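# Set bench rod in cabinet rack, then place part

## Task

Take the rod lying on the bench and lay it in the cabinet's rack so it runs straight across, parallel to and between the two rods already there, with each of its ends seated in a notch of the rails; after that, set the part onto the same rack, and finish with both grippers released from everything.

## Robot and tools

Robot: two arms, left_arm and right_arm, each ending in a parallel two-finger gripper. The fingers point along the gripper's +z axis and close along its y axis. The reported hand point (end_effector_position) sits between the finger pads, roughly 1 cm short of the fingertips. A wrist camera is mounted on each gripper and takes up some room near it.

Frame: every pose is in one scene frame. Origin is on the table top midway between the arms; +x reaches out over the table, +z is up, and left_arm sits on the +y side (its base near (-0.039, +0.296, 0), right_arm's near (0, -0.328, 0)). The names left and right do not match image sides. Orientations are quaternions written w first (qw, qx, qy, qz). Printed hand positions can be slightly wrong, more so when the arm is stretched out; moves often stop a centimetre or more short, usually low.

A command row is 16 numbers, always for both arms: x, y, z (metres), qw, qx, qy, qz, opening for left_arm, then the same eight for right_arm. Position and quaternion are absolute targets in the scene frame, not offsets. Opening runs from -1 (closed) to +1 (fully open, 0.094 m). A row may carry 12 extra values in 0 to 1: per-joint stiffness scales, six for left_arm then six for right_arm, in Joint positions order; they persist until changed.

execute_actions(actions): a list of actions, each a table of at most 15 rows; each row lasts one control step of 1/30 s, and a short table repeats its last row to fill the 15 steps. An empty list just fetches state and images. Each step, the commanded pose is clipped to within 70 mm and 16 degrees of the measured pose, so far targets need several actions. A target more than 0.6 m from a gripper's current position along any of its own axes makes that action rejected for both arms; if the first action is malformed or fails this against the last reported state, nothing runs.

move(target, speed, blocking): target is one 16-number row (absolute poses plus openings). Both grippers travel in straight lines and arrive together, over 0.5 to 10 s, turning the short way. speed is the path's top speed in m/s, 0.002 to 0.5 (default 0.25); rotation is capped at twice that in rad/s. Paths do not avoid obstacles or the other arm, and the real hand can lag, stray or overshoot the speed, especially near full reach. Openings are applied at the start. blocking=false returns after 0.5 s while motion continues; then use wait or stop before sending anything else.

wait(seconds): 0 to 10; lets the scene run with the last commands held, returning early when a running move ends. stop(): brakes a running move (needs some distance; the fingers keep moving). zoom_image(camera, region): enlarges a pixel box [x0, y0, x1, y1] of one camera's last image, at most 504 by 504; cameras are cam_high, cam_low, cam_left_wrist, cam_right_wrist, each 504x504, origin at top left. read_manual(section) only returns licence text. finished_scene(scene) ends the scene irreversibly and reports success; call it only once the rod and part are settled and released.

Results: each gives a state line per arm (position and quaternion), Hand target lines (where the controller is now steering each gripper), Joint positions (last value is measured finger gap in metres), grip_measured (opening on the command scale, each gripper off by up to about 1 mm), and images. A move adds a 'move:' line: the ending (done, off_target, moving, held, fault) and limits that acted; paced means the pose was clipped, held means a check blocked steps (the arm may then jump faster). If only one arm is named, the other finished fine. 'pose unreachable' means the clearance check altered or blocked that arm's command. FAULT and MOTOR HOT lines warn of stops and heating.

Gripping: to hold something, keep commanding an opening about 0.03 under grip_measured (less margin for a gentler hold). Thin items get less force. For an arm meant to stay still, resend its exact last reported pose and intended opening every call, because quaternions drift; likewise repeat the same quaternion in every row to hold orientation.

Joint ranges (rad), base to wrist: -2.618 to 3.054, 0 to 3.142, 0 to 3.142, -1.571 to 1.571, -1.571 to 1.571, -2.094 to 2.094. Elbows cannot fully straighten.

Avoid: dropping or knocking anything off the table (that fails), letting the arms collide or press each other, fast contacts and targets set deep past a surface (both push hard), and holding loads for long, which heats motors toward a stop at 90 °C and a fall at 100 °C. Expect occasional tugs on held parts or pushes on loose ones.

Each tool is called after "Call:" by a JSON object that holds its "method" and its "body", one argument or row to a line.

## Session

Call:
{"method": "execute_actions", "body": {
  "actions": []
}}

Scene clock: 0.00 s.
left_arm: end_effector_position=(+0.3164, -0.3014, +0.1750) grip_measured=+1.000 end_effector_quat_wxyz=(-0.061, -0.122, +0.694, -0.707) | right_arm: end_effector_position=(+0.3924, -0.4387, +0.3223) grip_measured=+1.000 end_effector_quat_wxyz=(+0.033, -0.309, +0.856, -0.414)
Joint positions: left_arm=[-1.03   2.533  1.9    0.643  0.59  -1.837  0.094] | right_arm=[-0.069  1.853  2.16  -1.463  0.772 -0.831  0.094]
Joint velocities: left_arm=[-0.002 -0.007 -0.012 -0.007  0.022  0.007  0.   ] | right_arm=[-0.012 -0.012  0.002 -0.022 -0.007 -0.037  0.   ]
Motor temperatures (°C, as the motors report them): left_arm=[23 25 26 24 23 23] | right_arm=[24 24 26 24 26 24]
Hand target (left_arm): +0.316, -0.301, +0.185; -0.054, -0.114, +0.689, -0.714
Hand target (right_arm): +0.391, -0.440, +0.332; +0.046, -0.298, +0.855, -0.421
Joint stiffness scale: left_arm=[1. 1. 1. 1. 1. 1.] | right_arm=[1. 1. 1. 1. 1. 1.]

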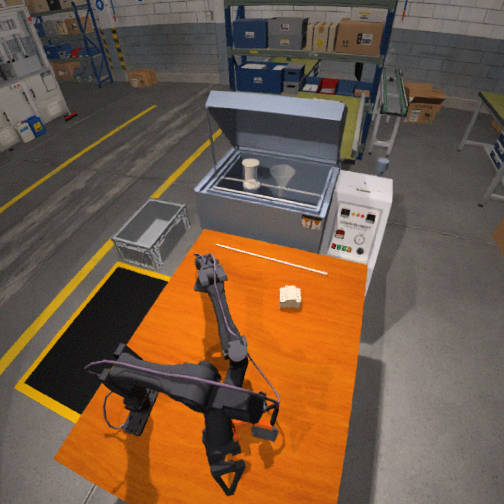

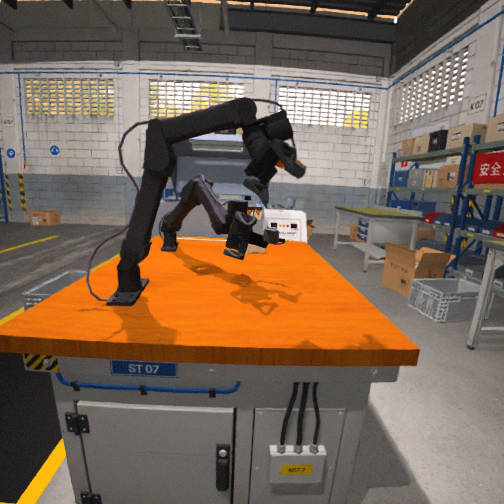

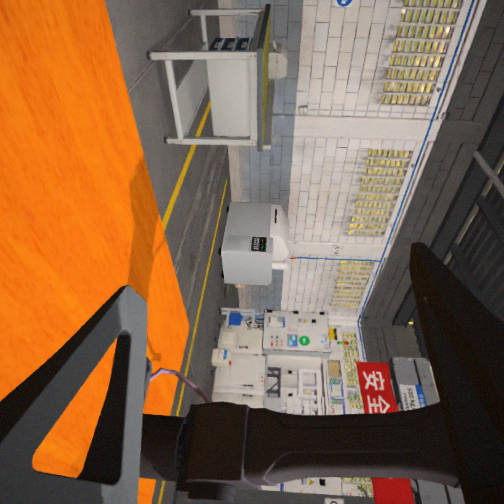

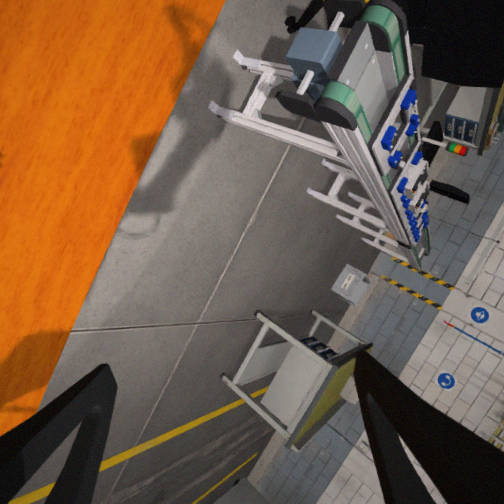

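Call:
{"method": "zoom_image", "body": {
  "camera": "cam_high",
  "region": [180, 130, 400, 330]
}}

Region (180, 130, 400, 330) of cam_high's 504x504 image, scaled by 2.291, with more detail than that image has; it fills the top 458 rows of this view, and the rest is white.

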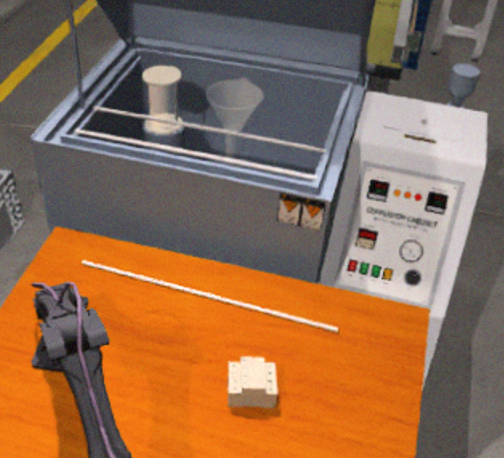

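Call:
{"method": "move", "body": {
  "target": [0.3,0.0,0.18,-0.054,-0.114,0.689,-0.714,1,0.391,-0.44,0.332,0.046,-0.298,0.855,-0.421,1]
}}

Call:
{"method": "move", "body": {
  "target": [0.2,0.4,0.3,0,0,1,0,1,0.391,-0.44,0.332,0.046,-0.298,0.855,-0.421,1],
  "speed": 0.35
}}

Scene clock: 7.73 s.
left_arm: end_effector_position=(+0.3087, -0.0013, +0.1725) grip_measured=+1.000 end_effector_quat_wxyz=(-0.055, -0.124, +0.694, -0.707) | right_arm: end_effector_position=(+0.3924, -0.4387, +0.3223) grip_measured=+1.000 end_effector_quat_wxyz=(+0.033, -0.309, +0.856, -0.414)
Joint positions: left_arm=[-0.489  1.953  0.84   1.128  1.119 -1.839  0.094] | right_arm=[-0.069  1.853  2.16  -1.463  0.772 -0.831  0.094]
Joint velocities: left_arm=[-0.022 -0.017  0.017  0.022 -0.022 -0.066  0.   ] | right_arm=[ 0.007 -0.012 -0.002  0.066  0.022 -0.007  0.   ]
Motor temperatures (°C, as the motors report them): left_arm=[23 29 27 26 23 23] | right_arm=[24 26 26 25 26 24]
Hand target (left_arm): +0.302, +0.000, +0.178; -0.051, -0.112, +0.692, -0.711
Hand target (right_arm): +0.391, -0.440, +0.332; +0.046, -0.298, +0.855, -0.421
Off the commanded pose (left_arm): 0.012 m, 2 deg.
Off the commanded pose (right_arm): 0.010 m, 2 deg.
Joint stiffness scale: left_arm=[1. 1. 1. 1. 1. 1.] | right_arm=[1. 1. 1. 1. 1. 1.]
move: off_target (left_arm)

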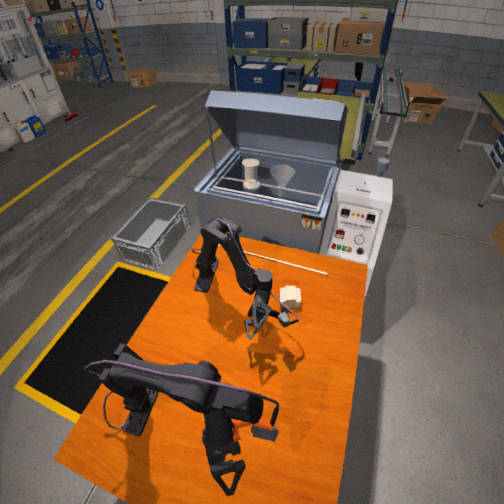

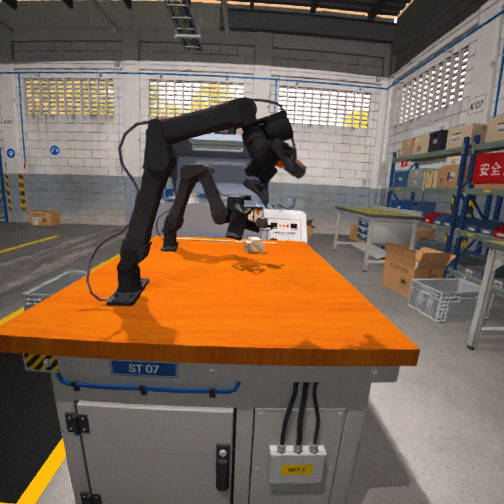

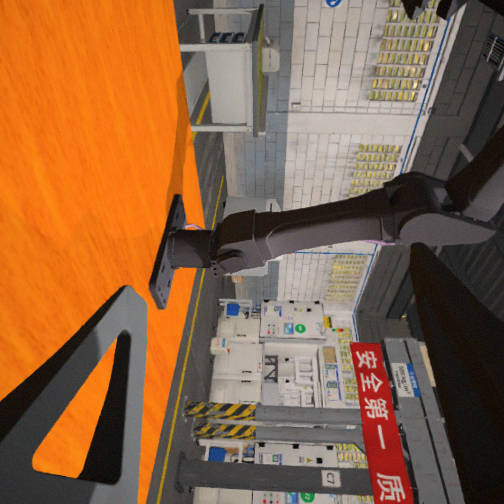

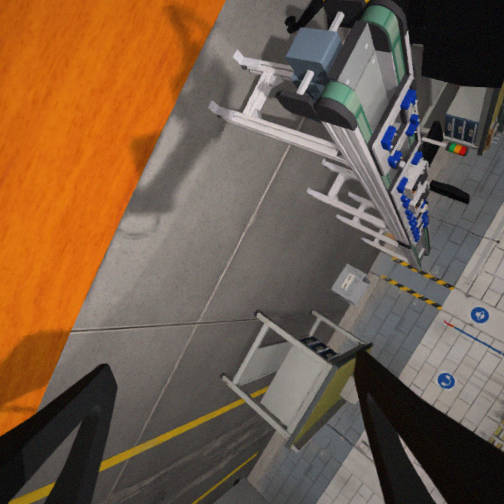

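Scene clock: 11.27 s.
left_arm: end_effector_position=(+0.2057, +0.4052, +0.2872) grip_measured=+1.000 end_effector_quat_wxyz=(+0.172, -0.017, +0.982, +0.072) | right_arm: end_effector_position=(+0.3924, -0.4387, +0.3223) grip_measured=+1.000 end_effector_quat_wxyz=(+0.033, -0.309, +0.856, -0.414)
Joint positions: left_arm=[ 0.28   1.372  1.725 -1.548  0.002  0.382  0.094] | right_arm=[-0.069  1.853  2.16  -1.463  0.772 -0.831  0.094]
Joint velocities: left_arm=[-0.007  0.012 -0.002 -0.037 -0.051  0.081  0.   ] | right_arm=[-0.007  0.002 -0.017 -0.037  0.022 -0.007  0.   ]
Motor temperatures (°C, as the motors report them): left_arm=[23 29 27 26 23 23] | right_arm=[24 26 27 25 26 24]
Hand target (left_arm): +0.204, +0.402, +0.299; +0.187, -0.008, +0.979, +0.081
Hand target (right_arm): +0.391, -0.440, +0.332; +0.046, -0.298, +0.855, -0.421
Off the commanded pose (left_arm): 0.015 m, 22 deg; orientation clipped at the last step of the last action.
Off the commanded pose (right_arm): 0.010 m, 2 deg.
Joint stiffness scale: left_arm=[1. 1. 1. 1. 1. 1.] | right_arm=[1. 1. 1. 1. 1. 1.]
joint sent to its limit (left arm) — the command would take joint 4 (wrist pitch) past its lower limit, so that joint was sent only as far as its limit.
move: off_target (left_arm); limits=paced

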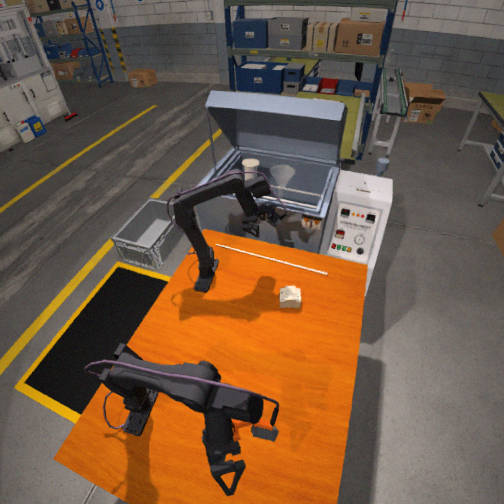

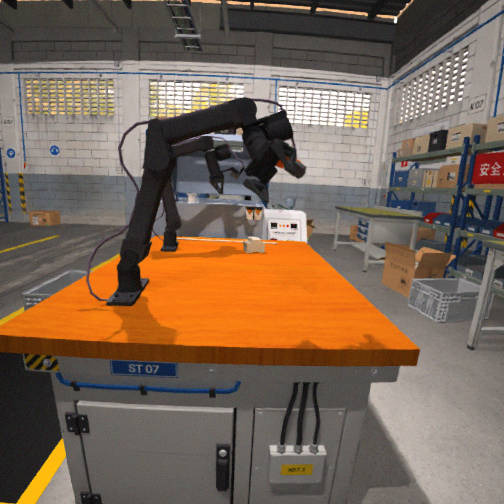

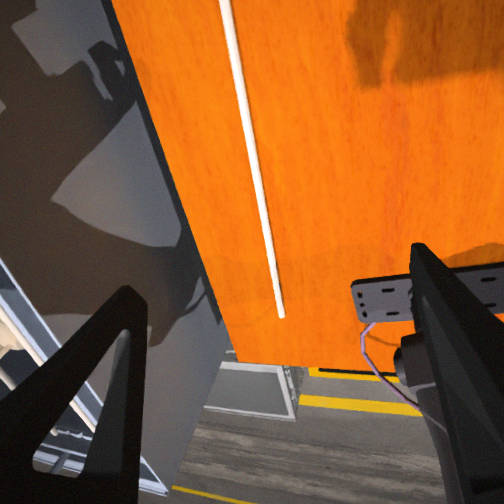

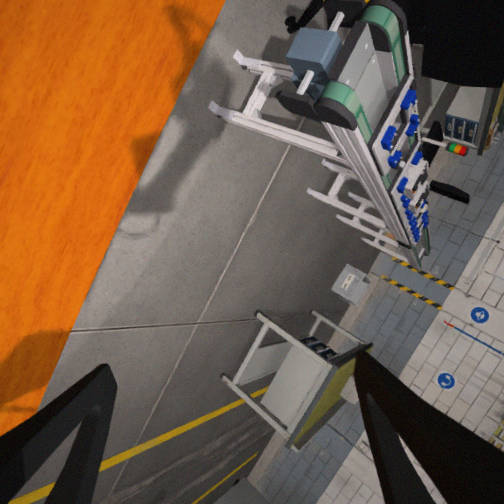

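Call:
{"method": "move", "body": {
  "target": [0.2,0.68,0.33,0,0,0.94,0.342,1,0.15,-0.5,0.3,0.3,-0.4,0.85,-0.15,1]
}}

Call:
{"method": "zoom_image", "body": {
  "camera": "cam_low",
  "region": [140, 100, 340, 270]
}}

Scene clock: 17.97 s.
left_arm: end_effector_position=(+0.2018, +0.6774, +0.3245) grip_measured=+1.000 end_effector_quat_wxyz=(+0.001, +0.005, +0.940, +0.340) | right_arm: end_effector_position=(+0.1488, -0.5021, +0.2982) grip_measured=+1.000 end_effector_quat_wxyz=(+0.273, -0.384, +0.858, -0.207)
Joint positions: left_arm=[ 0.699  1.997  2.455 -1.472 -0.438  0.976  0.094] | right_arm=[-1.433  1.17   1.511 -1.55  -0.612 -2.057  0.094]
Joint velocities: left_arm=[-0.002 -0.002  0.012 -0.022 -0.007  0.007  0.   ] | right_arm=[-0.012 -0.002  0.007 -0.007 -0.022 -0.051  0.   ]
Motor temperatures (°C, as the motors report them): left_arm=[23 28 28 26 23 23] | right_arm=[24 27 27 25 26 24]
Hand target (left_arm): +0.199, +0.681, +0.330; +0.001, +0.001, +0.938, +0.347
Hand target (right_arm): +0.150, -0.495, +0.296; +0.287, -0.381, +0.857, -0.196
Off the commanded pose (left_arm): 0.006 m, 1 deg.
Off the commanded pose (right_arm): 0.003 m, 7 deg.
Joint stiffness scale: left_arm=[1. 1. 1. 1. 1. 1.] | right_arm=[1. 1. 1. 1. 1. 1.]
joint sent to its limit (right arm) — the command would take joint 4 (wrist pitch) past its lower limit, so that joint was sent only as far as its limit.
move: off_target (right_arm)

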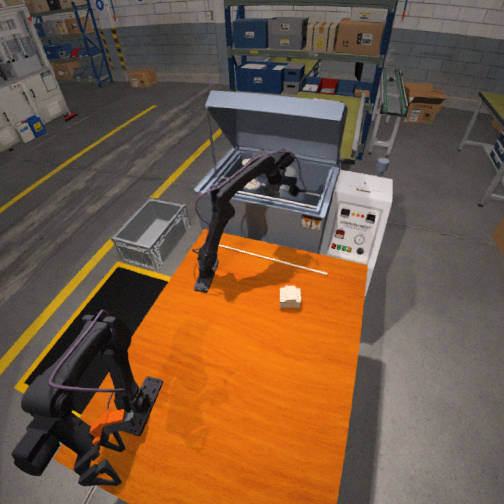

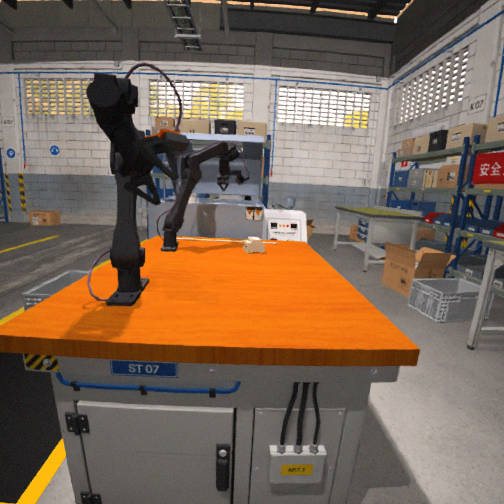

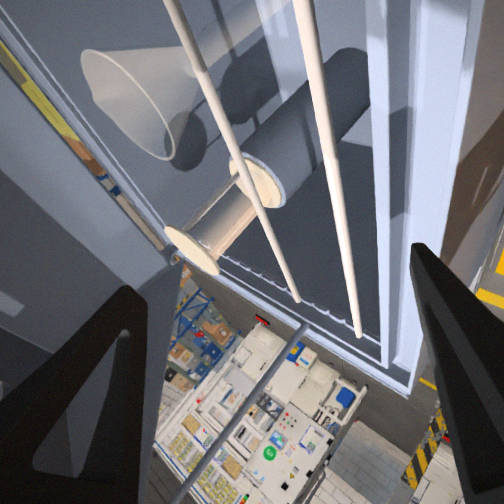

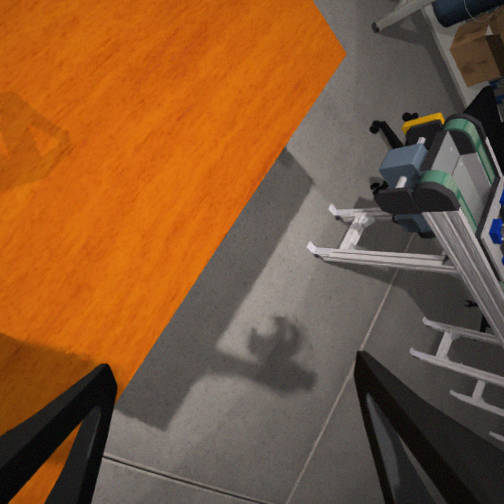

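Region (140, 100, 340, 270) of cam_low's 504x504 image, scaled by 2.520, with more detail than that image has; it fills the top 428 rows of this view, and the rest is white.

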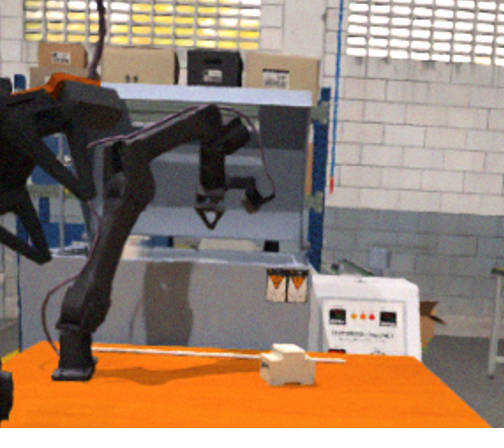

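Call:
{"method": "move", "body": {
  "target": [0.19,0.56,0.3,0,0,0.96,0.28,1,0.15,-0.5,0.3,0.287,-0.381,0.857,-0.196,1]
}}

Call:
{"method": "move", "body": {
  "target": [0.19,0.55,0.06,0,0,1,0,0.4,0.15,-0.5,0.3,0.287,-0.381,0.857,-0.196,1]
}}

Scene clock: 23.40 s.
left_arm: end_effector_position=(+0.1943, +0.5636, +0.2998) grip_measured=+1.000 end_effector_quat_wxyz=(+0.003, +0.005, +0.961, +0.278) | right_arm: end_effector_position=(+0.1488, -0.5020, +0.2981) grip_measured=+1.000 end_effector_quat_wxyz=(+0.273, -0.385, +0.857, -0.207)
Joint positions: left_arm=[ 0.498  1.69   2.016 -1.531 -0.439  0.728  0.094] | right_arm=[-1.433  1.17   1.511 -1.55  -0.612 -2.06   0.094]
Joint velocities: left_arm=[-0.002 -0.007  0.012 -0.051  0.007  0.051  0.   ] | right_arm=[ 0.002 -0.002  0.002  0.007  0.037  0.007  0.   ]
Motor temperatures (°C, as the motors report them): left_arm=[23 29 28 26 23 23] | right_arm=[24 26 27 25 27 24]
Hand target (left_arm): +0.191, +0.560, +0.300; +0.001, -0.001, +0.961, +0.278
Hand target (right_arm): +0.150, -0.500, +0.300; +0.286, -0.380, +0.857, -0.199
Off the commanded pose (left_arm): 0.006 m, 1 deg.
Off the commanded pose (right_arm): 0.003 m, 2 deg.
Joint stiffness scale: left_arm=[1. 1. 1. 1. 1. 1.] | right_arm=[1. 1. 1. 1. 1. 1.]
joint sent to its limit (right arm) — the command would take joint 4 (wrist pitch) past its lower limit, so that joint was sent only as far as its limit.
move: done

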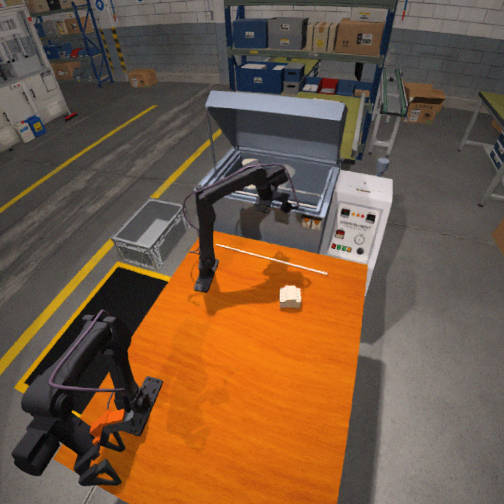

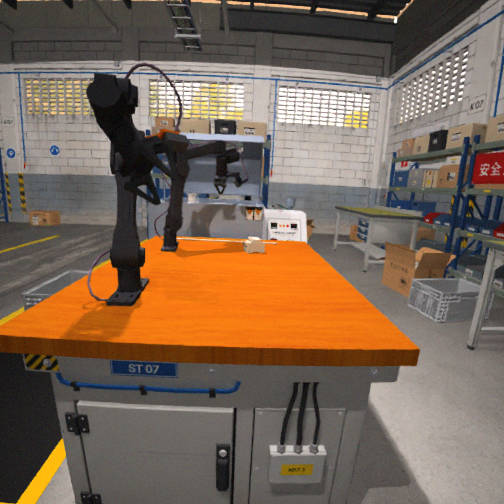

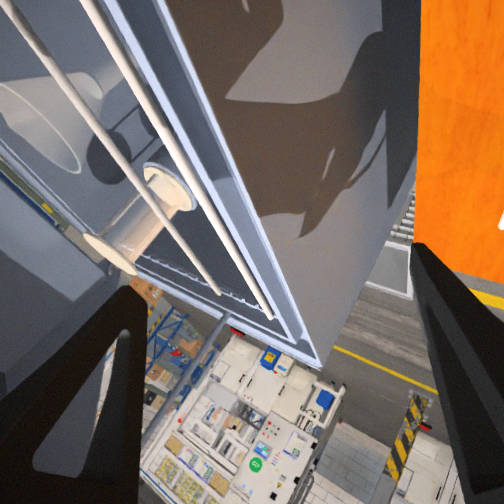

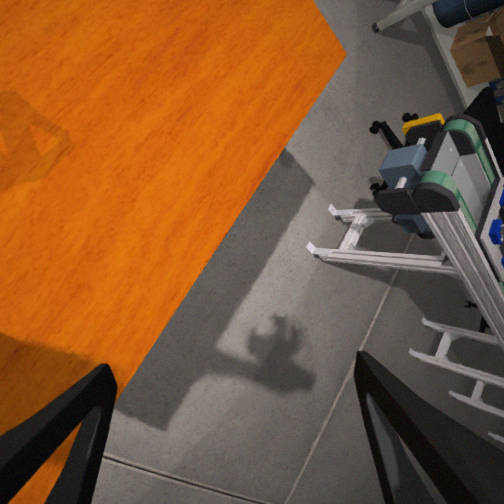

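Scene clock: 25.13 s.
left_arm: end_effector_position=(+0.1901, +0.5525, +0.0603) grip_measured=+0.402 end_effector_quat_wxyz=(-0.013, -0.002, +1.000, +0.007) | right_arm: end_effector_position=(+0.1488, -0.5020, +0.2981) grip_measured=+1.000 end_effector_quat_wxyz=(+0.273, -0.385, +0.857, -0.207)
Joint positions: left_arm=[ 0.686  1.884  1.399 -1.093 -0.028  0.821  0.066] | right_arm=[-1.433  1.17   1.511 -1.55  -0.612 -2.06   0.094]
Joint velocities: left_arm=[-0.007  0.002  0.002 -0.007 -0.022 -0.022  0.   ] | right_arm=[-0.002 -0.032  0.002  0.037 -0.007 -0.066  0.   ]
Motor temperatures (°C, as the motors report them): left_arm=[23 29 28 26 23 23] | right_arm=[24 26 27 25 27 24]
Hand target (left_arm): +0.191, +0.552, +0.059; -0.003, -0.001, +1.000, +0.002
Hand target (right_arm): +0.150, -0.500, +0.300; +0.286, -0.380, +0.857, -0.199
Off the commanded pose (left_arm): 0.003 m, 2 deg.
Off the commanded pose (right_arm): 0.003 m, 2 deg.
Joint stiffness scale: left_arm=[1. 1. 1. 1. 1. 1.] | right_arm=[1. 1. 1. 1. 1. 1.]
joint sent to its limit (right arm) — the command would take joint 4 (wrist pitch) past its lower limit, so that joint was sent only as far as its limit.
move: done

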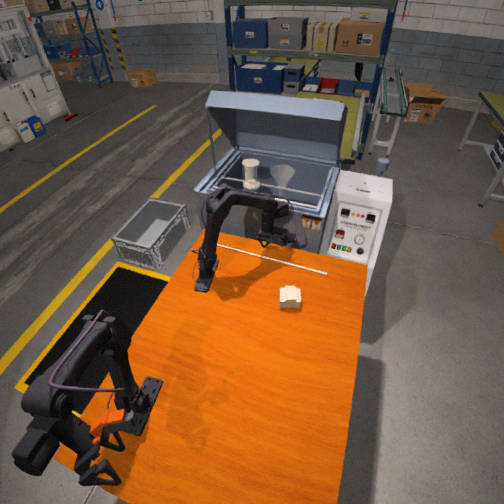

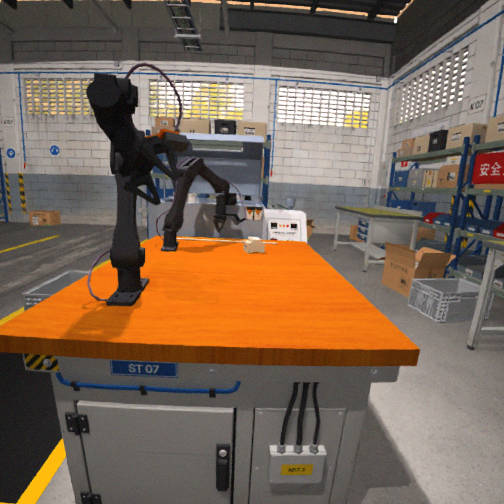

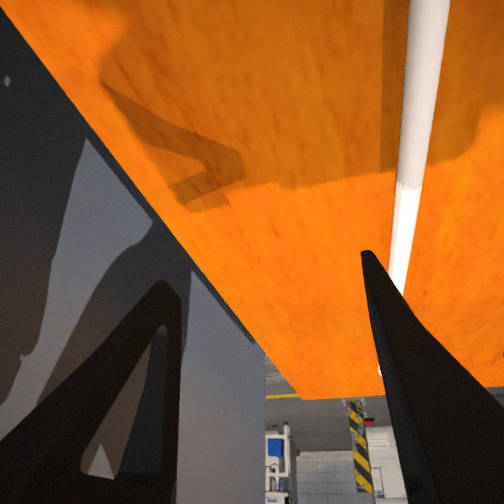

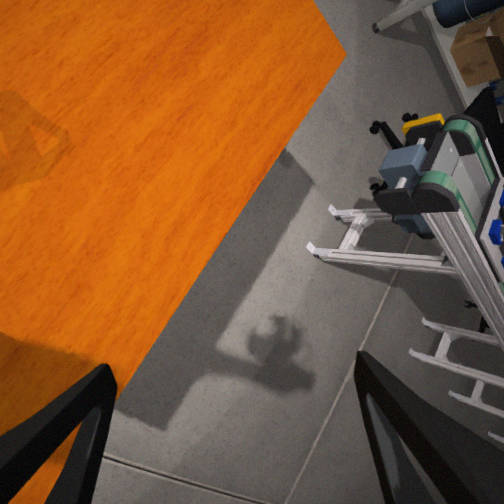

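Call:
{"method": "move", "body": {
  "target": [0.2,0.5,0.032,0,0,1,0,0.4,0.15,-0.5,0.3,0.287,-0.381,0.857,-0.196,1],
  "speed": 0.1
}}

Scene clock: 28.10 s.
left_arm: end_effector_position=(+0.1973, +0.5037, +0.0289) grip_measured=+0.402 end_effector_quat_wxyz=(-0.013, +0.002, +1.000, -0.002) | right_arm: end_effector_position=(+0.1488, -0.5020, +0.2981) grip_measured=+1.000 end_effector_quat_wxyz=(+0.273, -0.386, +0.857, -0.207)
Joint positions: left_arm=[ 0.572  1.83   1.196 -0.96  -0.015  0.713  0.066] | right_arm=[-1.433  1.17   1.511 -1.55  -0.612 -2.061  0.094]
Joint velocities: left_arm=[-0.007  0.017  0.007  0.022 -0.007 -0.007 -0.   ] | right_arm=[ 0.002 -0.007  0.002 -0.095  0.022 -0.007  0.   ]
Motor temperatures (°C, as the motors report them): left_arm=[23 29 28 26 23 23] | right_arm=[24 26 27 25 27 24]
Hand target (left_arm): +0.200, +0.499, +0.032; +0.000, +0.000, +1.000, -0.001
Hand target (right_arm): +0.150, -0.500, +0.300; +0.286, -0.380, +0.857, -0.199
Off the commanded pose (left_arm): 0.006 m, 2 deg.
Off the commanded pose (right_arm): 0.003 m, 2 deg.
Joint stiffness scale: left_arm=[1. 1. 1. 1. 1. 1.] | right_arm=[1. 1. 1. 1. 1. 1.]
joint sent to its limit (right arm) — the command would take joint 4 (wrist pitch) past its lower limit, so that joint was sent only as far as its limit.
move: done

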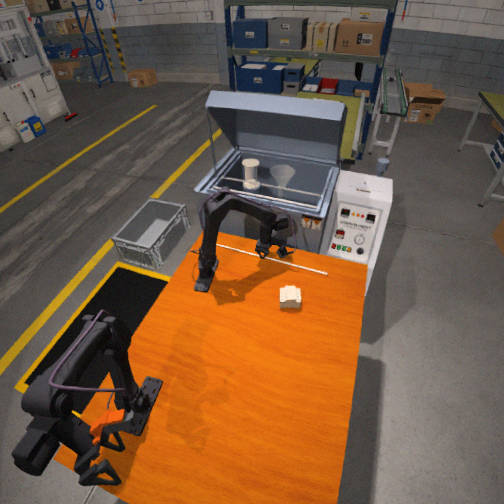

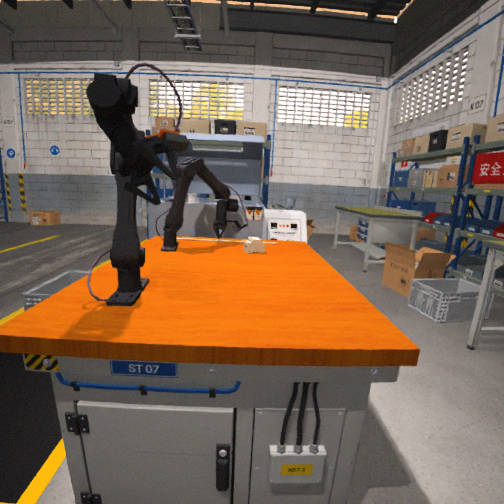

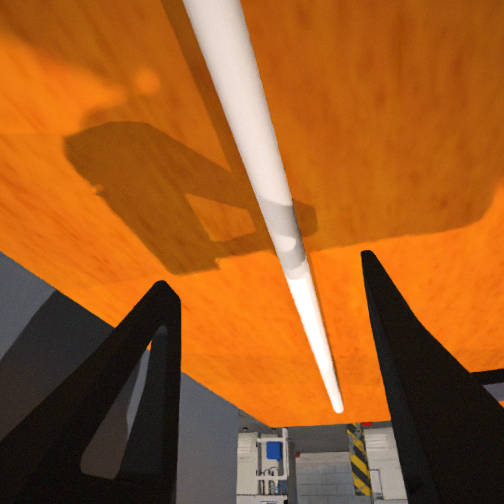

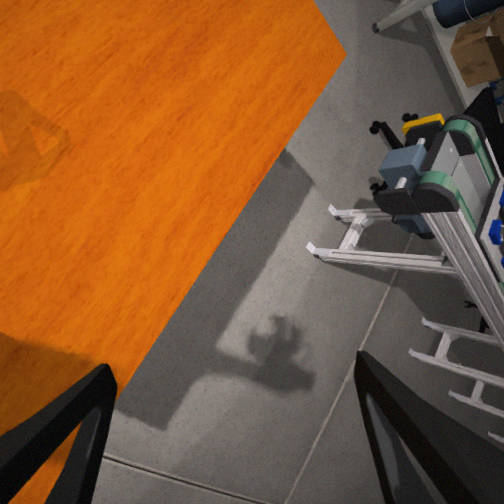

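Call:
{"method": "move", "body": {
  "target": [0.222,0.492,0.011,0,0,1,0,0,0.15,-0.5,0.3,0.287,-0.381,0.857,-0.196,1],
  "speed": 0.04
}}

Call:
{"method": "move", "body": {
  "target": [0.222,0.492,0.011,0,0,1,0,-0.9,0.15,-0.5,0.3,0.287,-0.381,0.857,-0.196,1]
}}

Call:
{"method": "move", "body": {
  "target": [0.2,0.53,0.31,0,0,0.94,0.342,-0.9,0.15,-0.5,0.3,0.287,-0.381,0.857,-0.196,1],
  "speed": 0.15
}}

Scene clock: 33.43 s.
left_arm: end_effector_position=(+0.2197, +0.4971, +0.0168) grip_measured=+0.002 end_effector_quat_wxyz=(-0.002, +0.001, +1.000, +0.008) | right_arm: end_effector_position=(+0.1488, -0.5020, +0.2981) grip_measured=+1.000 end_effector_quat_wxyz=(+0.273, -0.386, +0.857, -0.207)
Joint positions: left_arm=[ 0.512  1.869  1.196 -0.892 -0.015  0.651  0.047] | right_arm=[-1.433  1.17   1.511 -1.55  -0.612 -2.061  0.094]
Joint velocities: left_arm=[ 0.002 -0.007 -0.017 -0.007  0.007  0.007  0.001] | right_arm=[ 0.002 -0.007  0.017  0.022  0.022 -0.022  0.   ]
Motor temperatures (°C, as the motors report them): left_arm=[23 29 27 26 23 23] | right_arm=[24 25 27 25 27 24]
Hand target (left_arm): +0.222, +0.492, +0.011; +0.000, -0.000, +1.000, -0.001
Hand target (right_arm): +0.150, -0.500, +0.300; +0.286, -0.380, +0.857, -0.199
Off the commanded pose (left_arm): 0.008 m, 1 deg.
Off the commanded pose (right_arm): 0.003 m, 2 deg.
Joint stiffness scale: left_arm=[1. 1. 1. 1. 1. 1.] | right_arm=[1. 1. 1. 1. 1. 1.]
joint sent to its limit (right arm) — the command would take joint 4 (wrist pitch) past its lower limit, so that joint was sent only as far as its limit.
move: done

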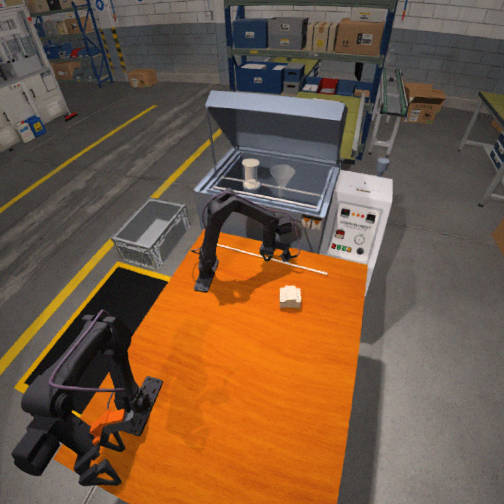

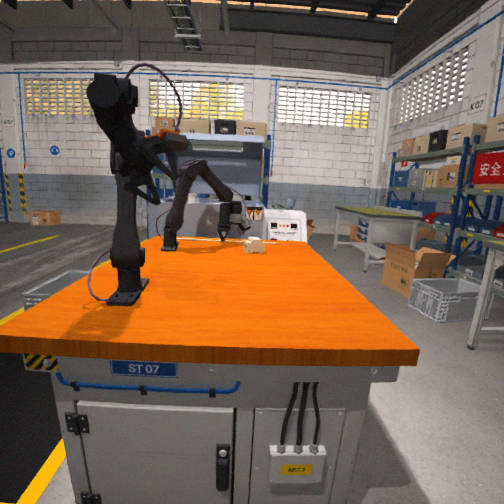

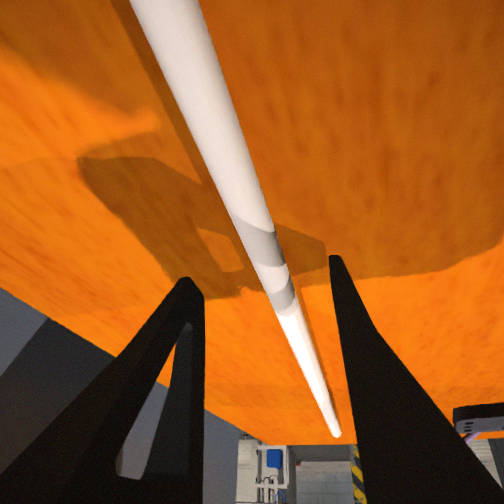

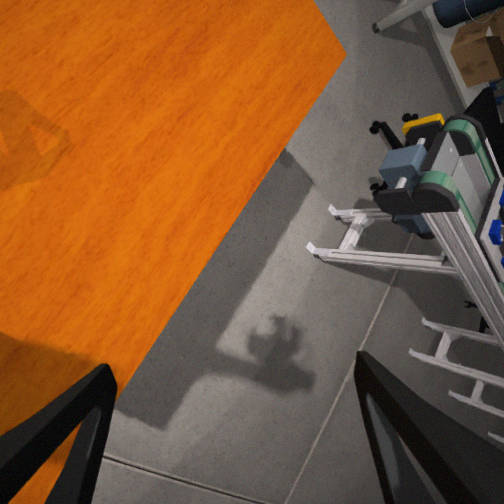

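Scene clock: 34.13 s.
left_arm: end_effector_position=(+0.2200, +0.4974, +0.0168) grip_measured=-0.819 end_effector_quat_wxyz=(-0.002, +0.000, +1.000, +0.008) | right_arm: end_effector_position=(+0.1488, -0.5020, +0.2981) grip_measured=+1.000 end_effector_quat_wxyz=(+0.273, -0.386, +0.857, -0.207)
Joint positions: left_arm=[ 0.512  1.869  1.196 -0.89  -0.015  0.651  0.009] | right_arm=[-1.433  1.17   1.511 -1.55  -0.612 -2.061  0.094]
Joint velocities: left_arm=[-0.002  0.002 -0.002 -0.051 -0.022  0.066  0.001] | right_arm=[-0.012 -0.002 -0.012  0.007 -0.007 -0.066  0.   ]
Motor temperatures (°C, as the motors report them): left_arm=[23 29 27 26 23 23] | right_arm=[24 25 27 25 27 24]
Hand target (left_arm): +0.222, +0.492, +0.011; -0.000, +0.000, +1.000, -0.000
Hand target (right_arm): +0.150, -0.500, +0.300; +0.286, -0.380, +0.857, -0.199
Off the commanded pose (left_arm): 0.008 m, 1 deg.
Off the commanded pose (right_arm): 0.003 m, 2 deg.
Joint stiffness scale: left_arm=[1. 1. 1. 1. 1. 1.] | right_arm=[1. 1. 1. 1. 1. 1.]
joint sent to its limit (right arm) — the command would take joint 4 (wrist pitch) past its lower limit, so that joint was sent only as far as its limit.
move: done

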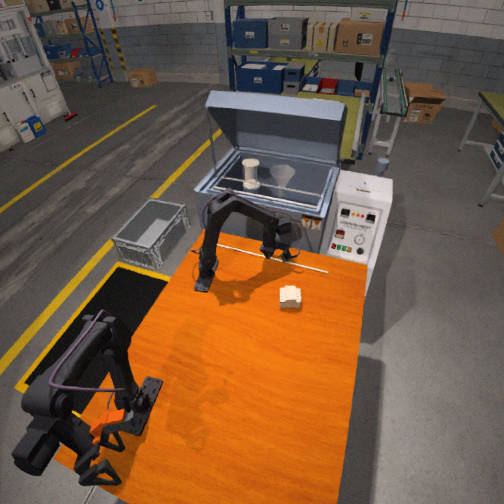

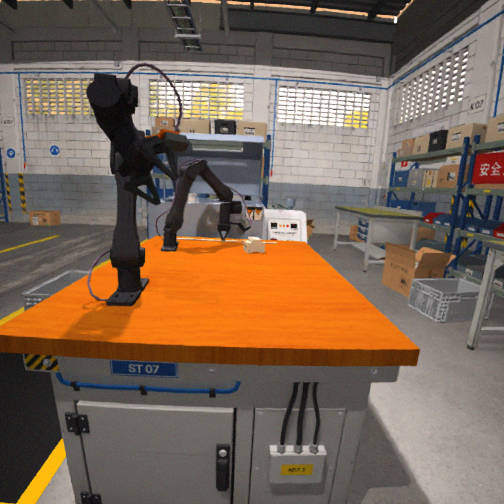

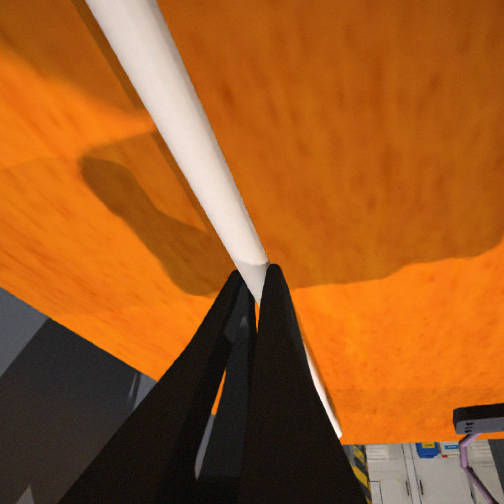

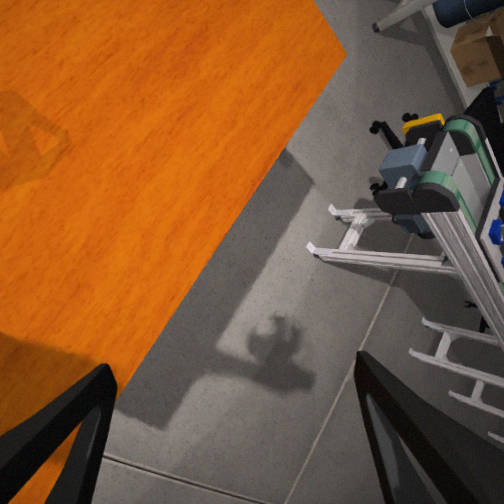

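Scene clock: 36.97 s.
left_arm: end_effector_position=(+0.1965, +0.5269, +0.3013) grip_measured=-0.819 end_effector_quat_wxyz=(-0.004, +0.006, +0.945, +0.327) | right_arm: end_effector_position=(+0.1488, -0.5020, +0.2981) grip_measured=+1.000 end_effector_quat_wxyz=(+0.273, -0.386, +0.857, -0.207)
Joint positions: left_arm=[ 0.332  1.582  1.861 -1.511 -0.585  0.586  0.009] | right_arm=[-1.433  1.17   1.511 -1.55  -0.612 -2.061  0.094]
Joint velocities: left_arm=[-0.022 -0.002 -0.017 -0.022 -0.051  0.051 -0.   ] | right_arm=[ 0.002  0.002 -0.002 -0.037 -0.007 -0.081  0.   ]
Motor temperatures (°C, as the motors report them): left_arm=[23 29 28 26 23 23] | right_arm=[24 25 27 25 27 24]
Hand target (left_arm): +0.199, +0.528, +0.311; +0.004, +0.000, +0.940, +0.340
Hand target (right_arm): +0.150, -0.500, +0.300; +0.286, -0.380, +0.857, -0.199
Off the commanded pose (left_arm): 0.010 m, 2 deg.
Off the commanded pose (right_arm): 0.003 m, 2 deg.
Joint stiffness scale: left_arm=[1. 1. 1. 1. 1. 1.] | right_arm=[1. 1. 1. 1. 1. 1.]
joint sent to its limit (right arm) — the command would take joint 4 (wrist pitch) past its lower limit, so that joint was sent only as far as its limit.
move: done

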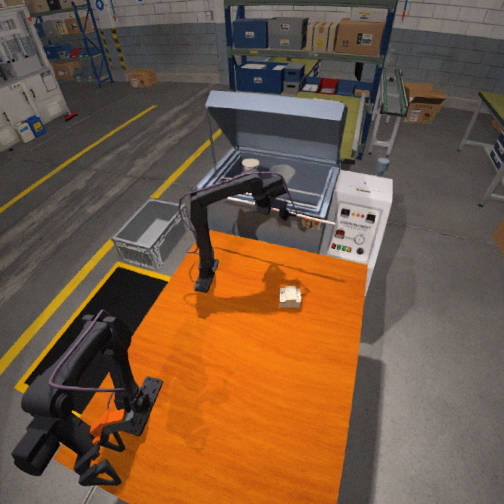

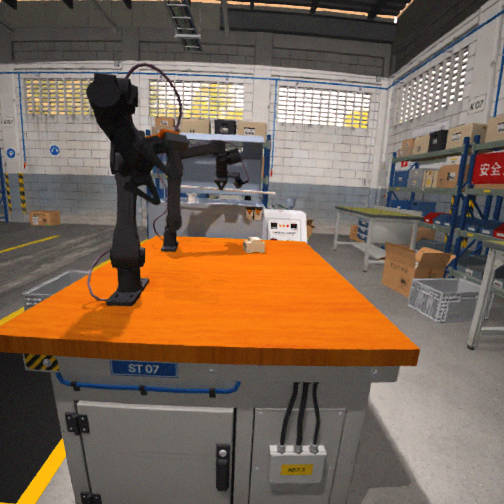

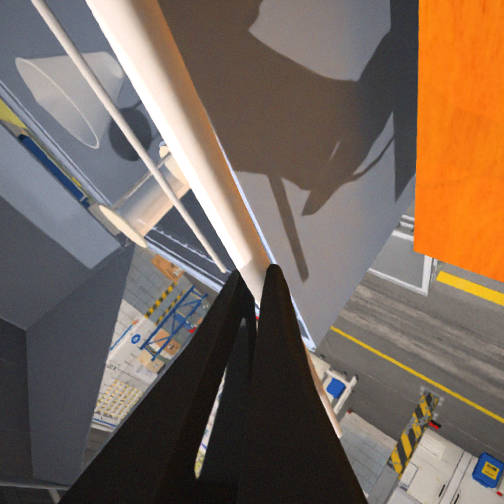

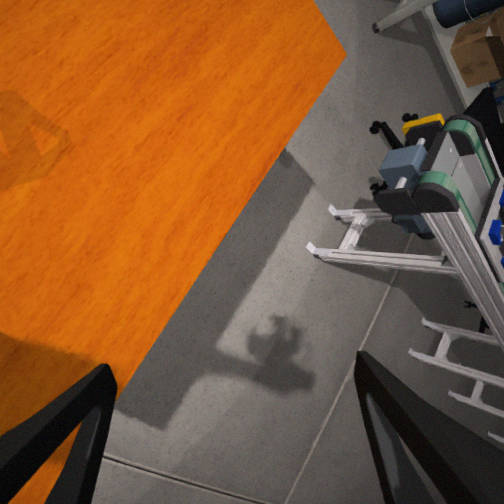

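Call:
{"method": "move", "body": {
  "target": [0.13,0.72,0.27,0,0,0.94,0.342,-0.9,0.15,-0.5,0.3,0.287,-0.381,0.857,-0.196,1],
  "speed": 0.12
}}

Call:
{"method": "zoom_image", "body": {
  "camera": "cam_high",
  "region": [185, 140, 355, 240]
}}

Call:
{"method": "zoom_image", "body": {
  "camera": "cam_low",
  "region": [140, 150, 290, 250]
}}

Scene clock: 42.07 s.
left_arm: end_effector_position=(+0.1251, +0.7139, +0.2575) grip_measured=-0.819 end_effector_quat_wxyz=(-0.018, +0.005, +0.945, +0.327) | right_arm: end_effector_position=(+0.1488, -0.5020, +0.2981) grip_measured=+1.000 end_effector_quat_wxyz=(+0.273, -0.386, +0.857, -0.207)
Joint positions: left_arm=[ 0.926  1.773  1.851 -1.059 -0.333  1.177  0.009] | right_arm=[-1.433  1.17   1.511 -1.55  -0.612 -2.061  0.094]
Joint velocities: left_arm=[-0.017  0.007  0.002  0.037  0.081 -0.007 -0.   ] | right_arm=[ 0.002  0.002 -0.002  0.022 -0.051 -0.022  0.   ]
Motor temperatures (°C, as the motors report them): left_arm=[23 29 28 26 23 23] | right_arm=[24 25 27 25 27 24]
Hand target (left_arm): +0.128, +0.722, +0.272; -0.003, +0.002, +0.938, +0.347
Hand target (right_arm): +0.150, -0.500, +0.300; +0.286, -0.380, +0.857, -0.199
Off the commanded pose (left_arm): 0.015 m, 3 deg.
Off the commanded pose (right_arm): 0.003 m, 2 deg.
Joint stiffness scale: left_arm=[1. 1. 1. 1. 1. 1.] | right_arm=[1. 1. 1. 1. 1. 1.]
joint sent to its limit (right arm) — the command would take joint 4 (wrist pitch) past its lower limit, so that joint was sent only as far as its limit.
move: off_target (left_arm)

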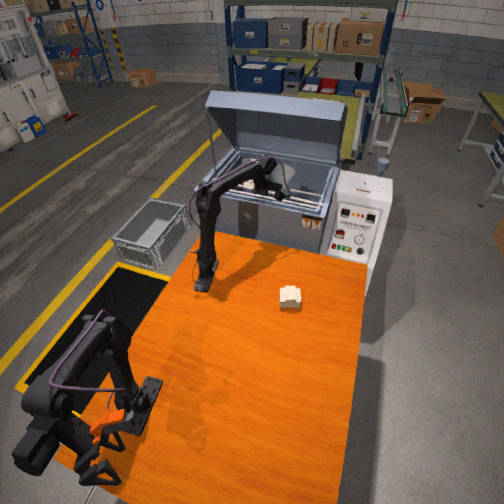

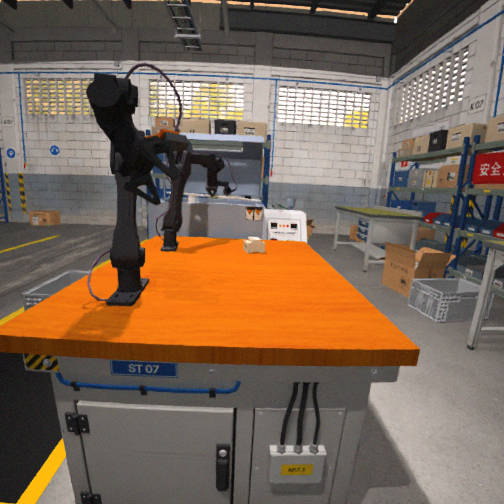

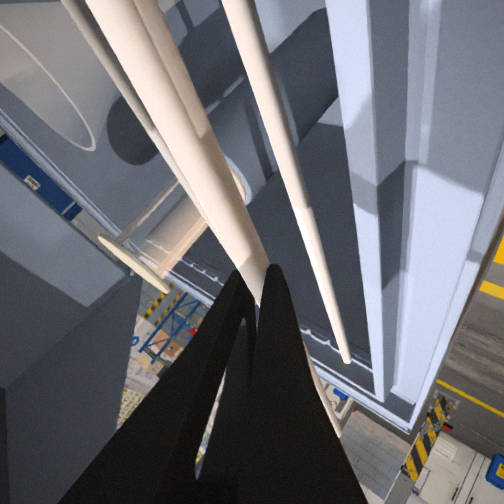

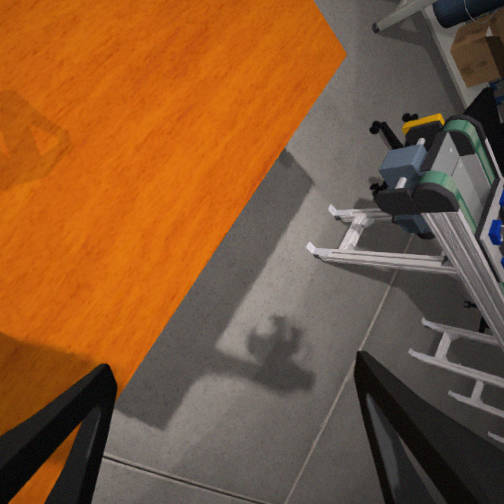

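Region (185, 140, 355, 240) of cam_high's 504x504 image, scaled by 2.965, with more detail than that image has; it fills the top 296 rows of this view, and the rest is white.

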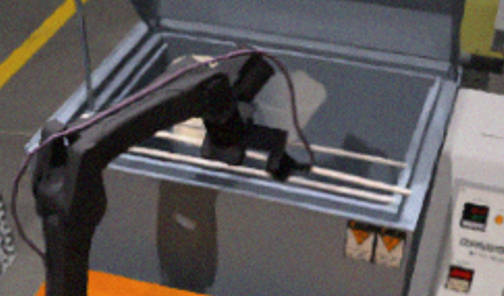

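Region (140, 150, 290, 250) of cam_low's 504x504 image, scaled by 3.360, with more detail than that image has.

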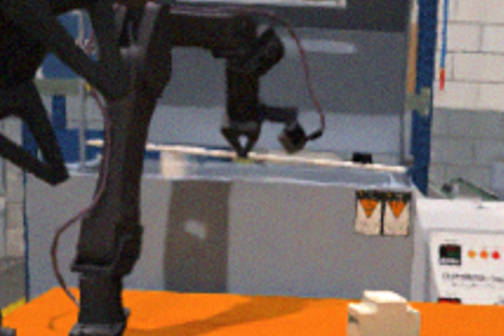

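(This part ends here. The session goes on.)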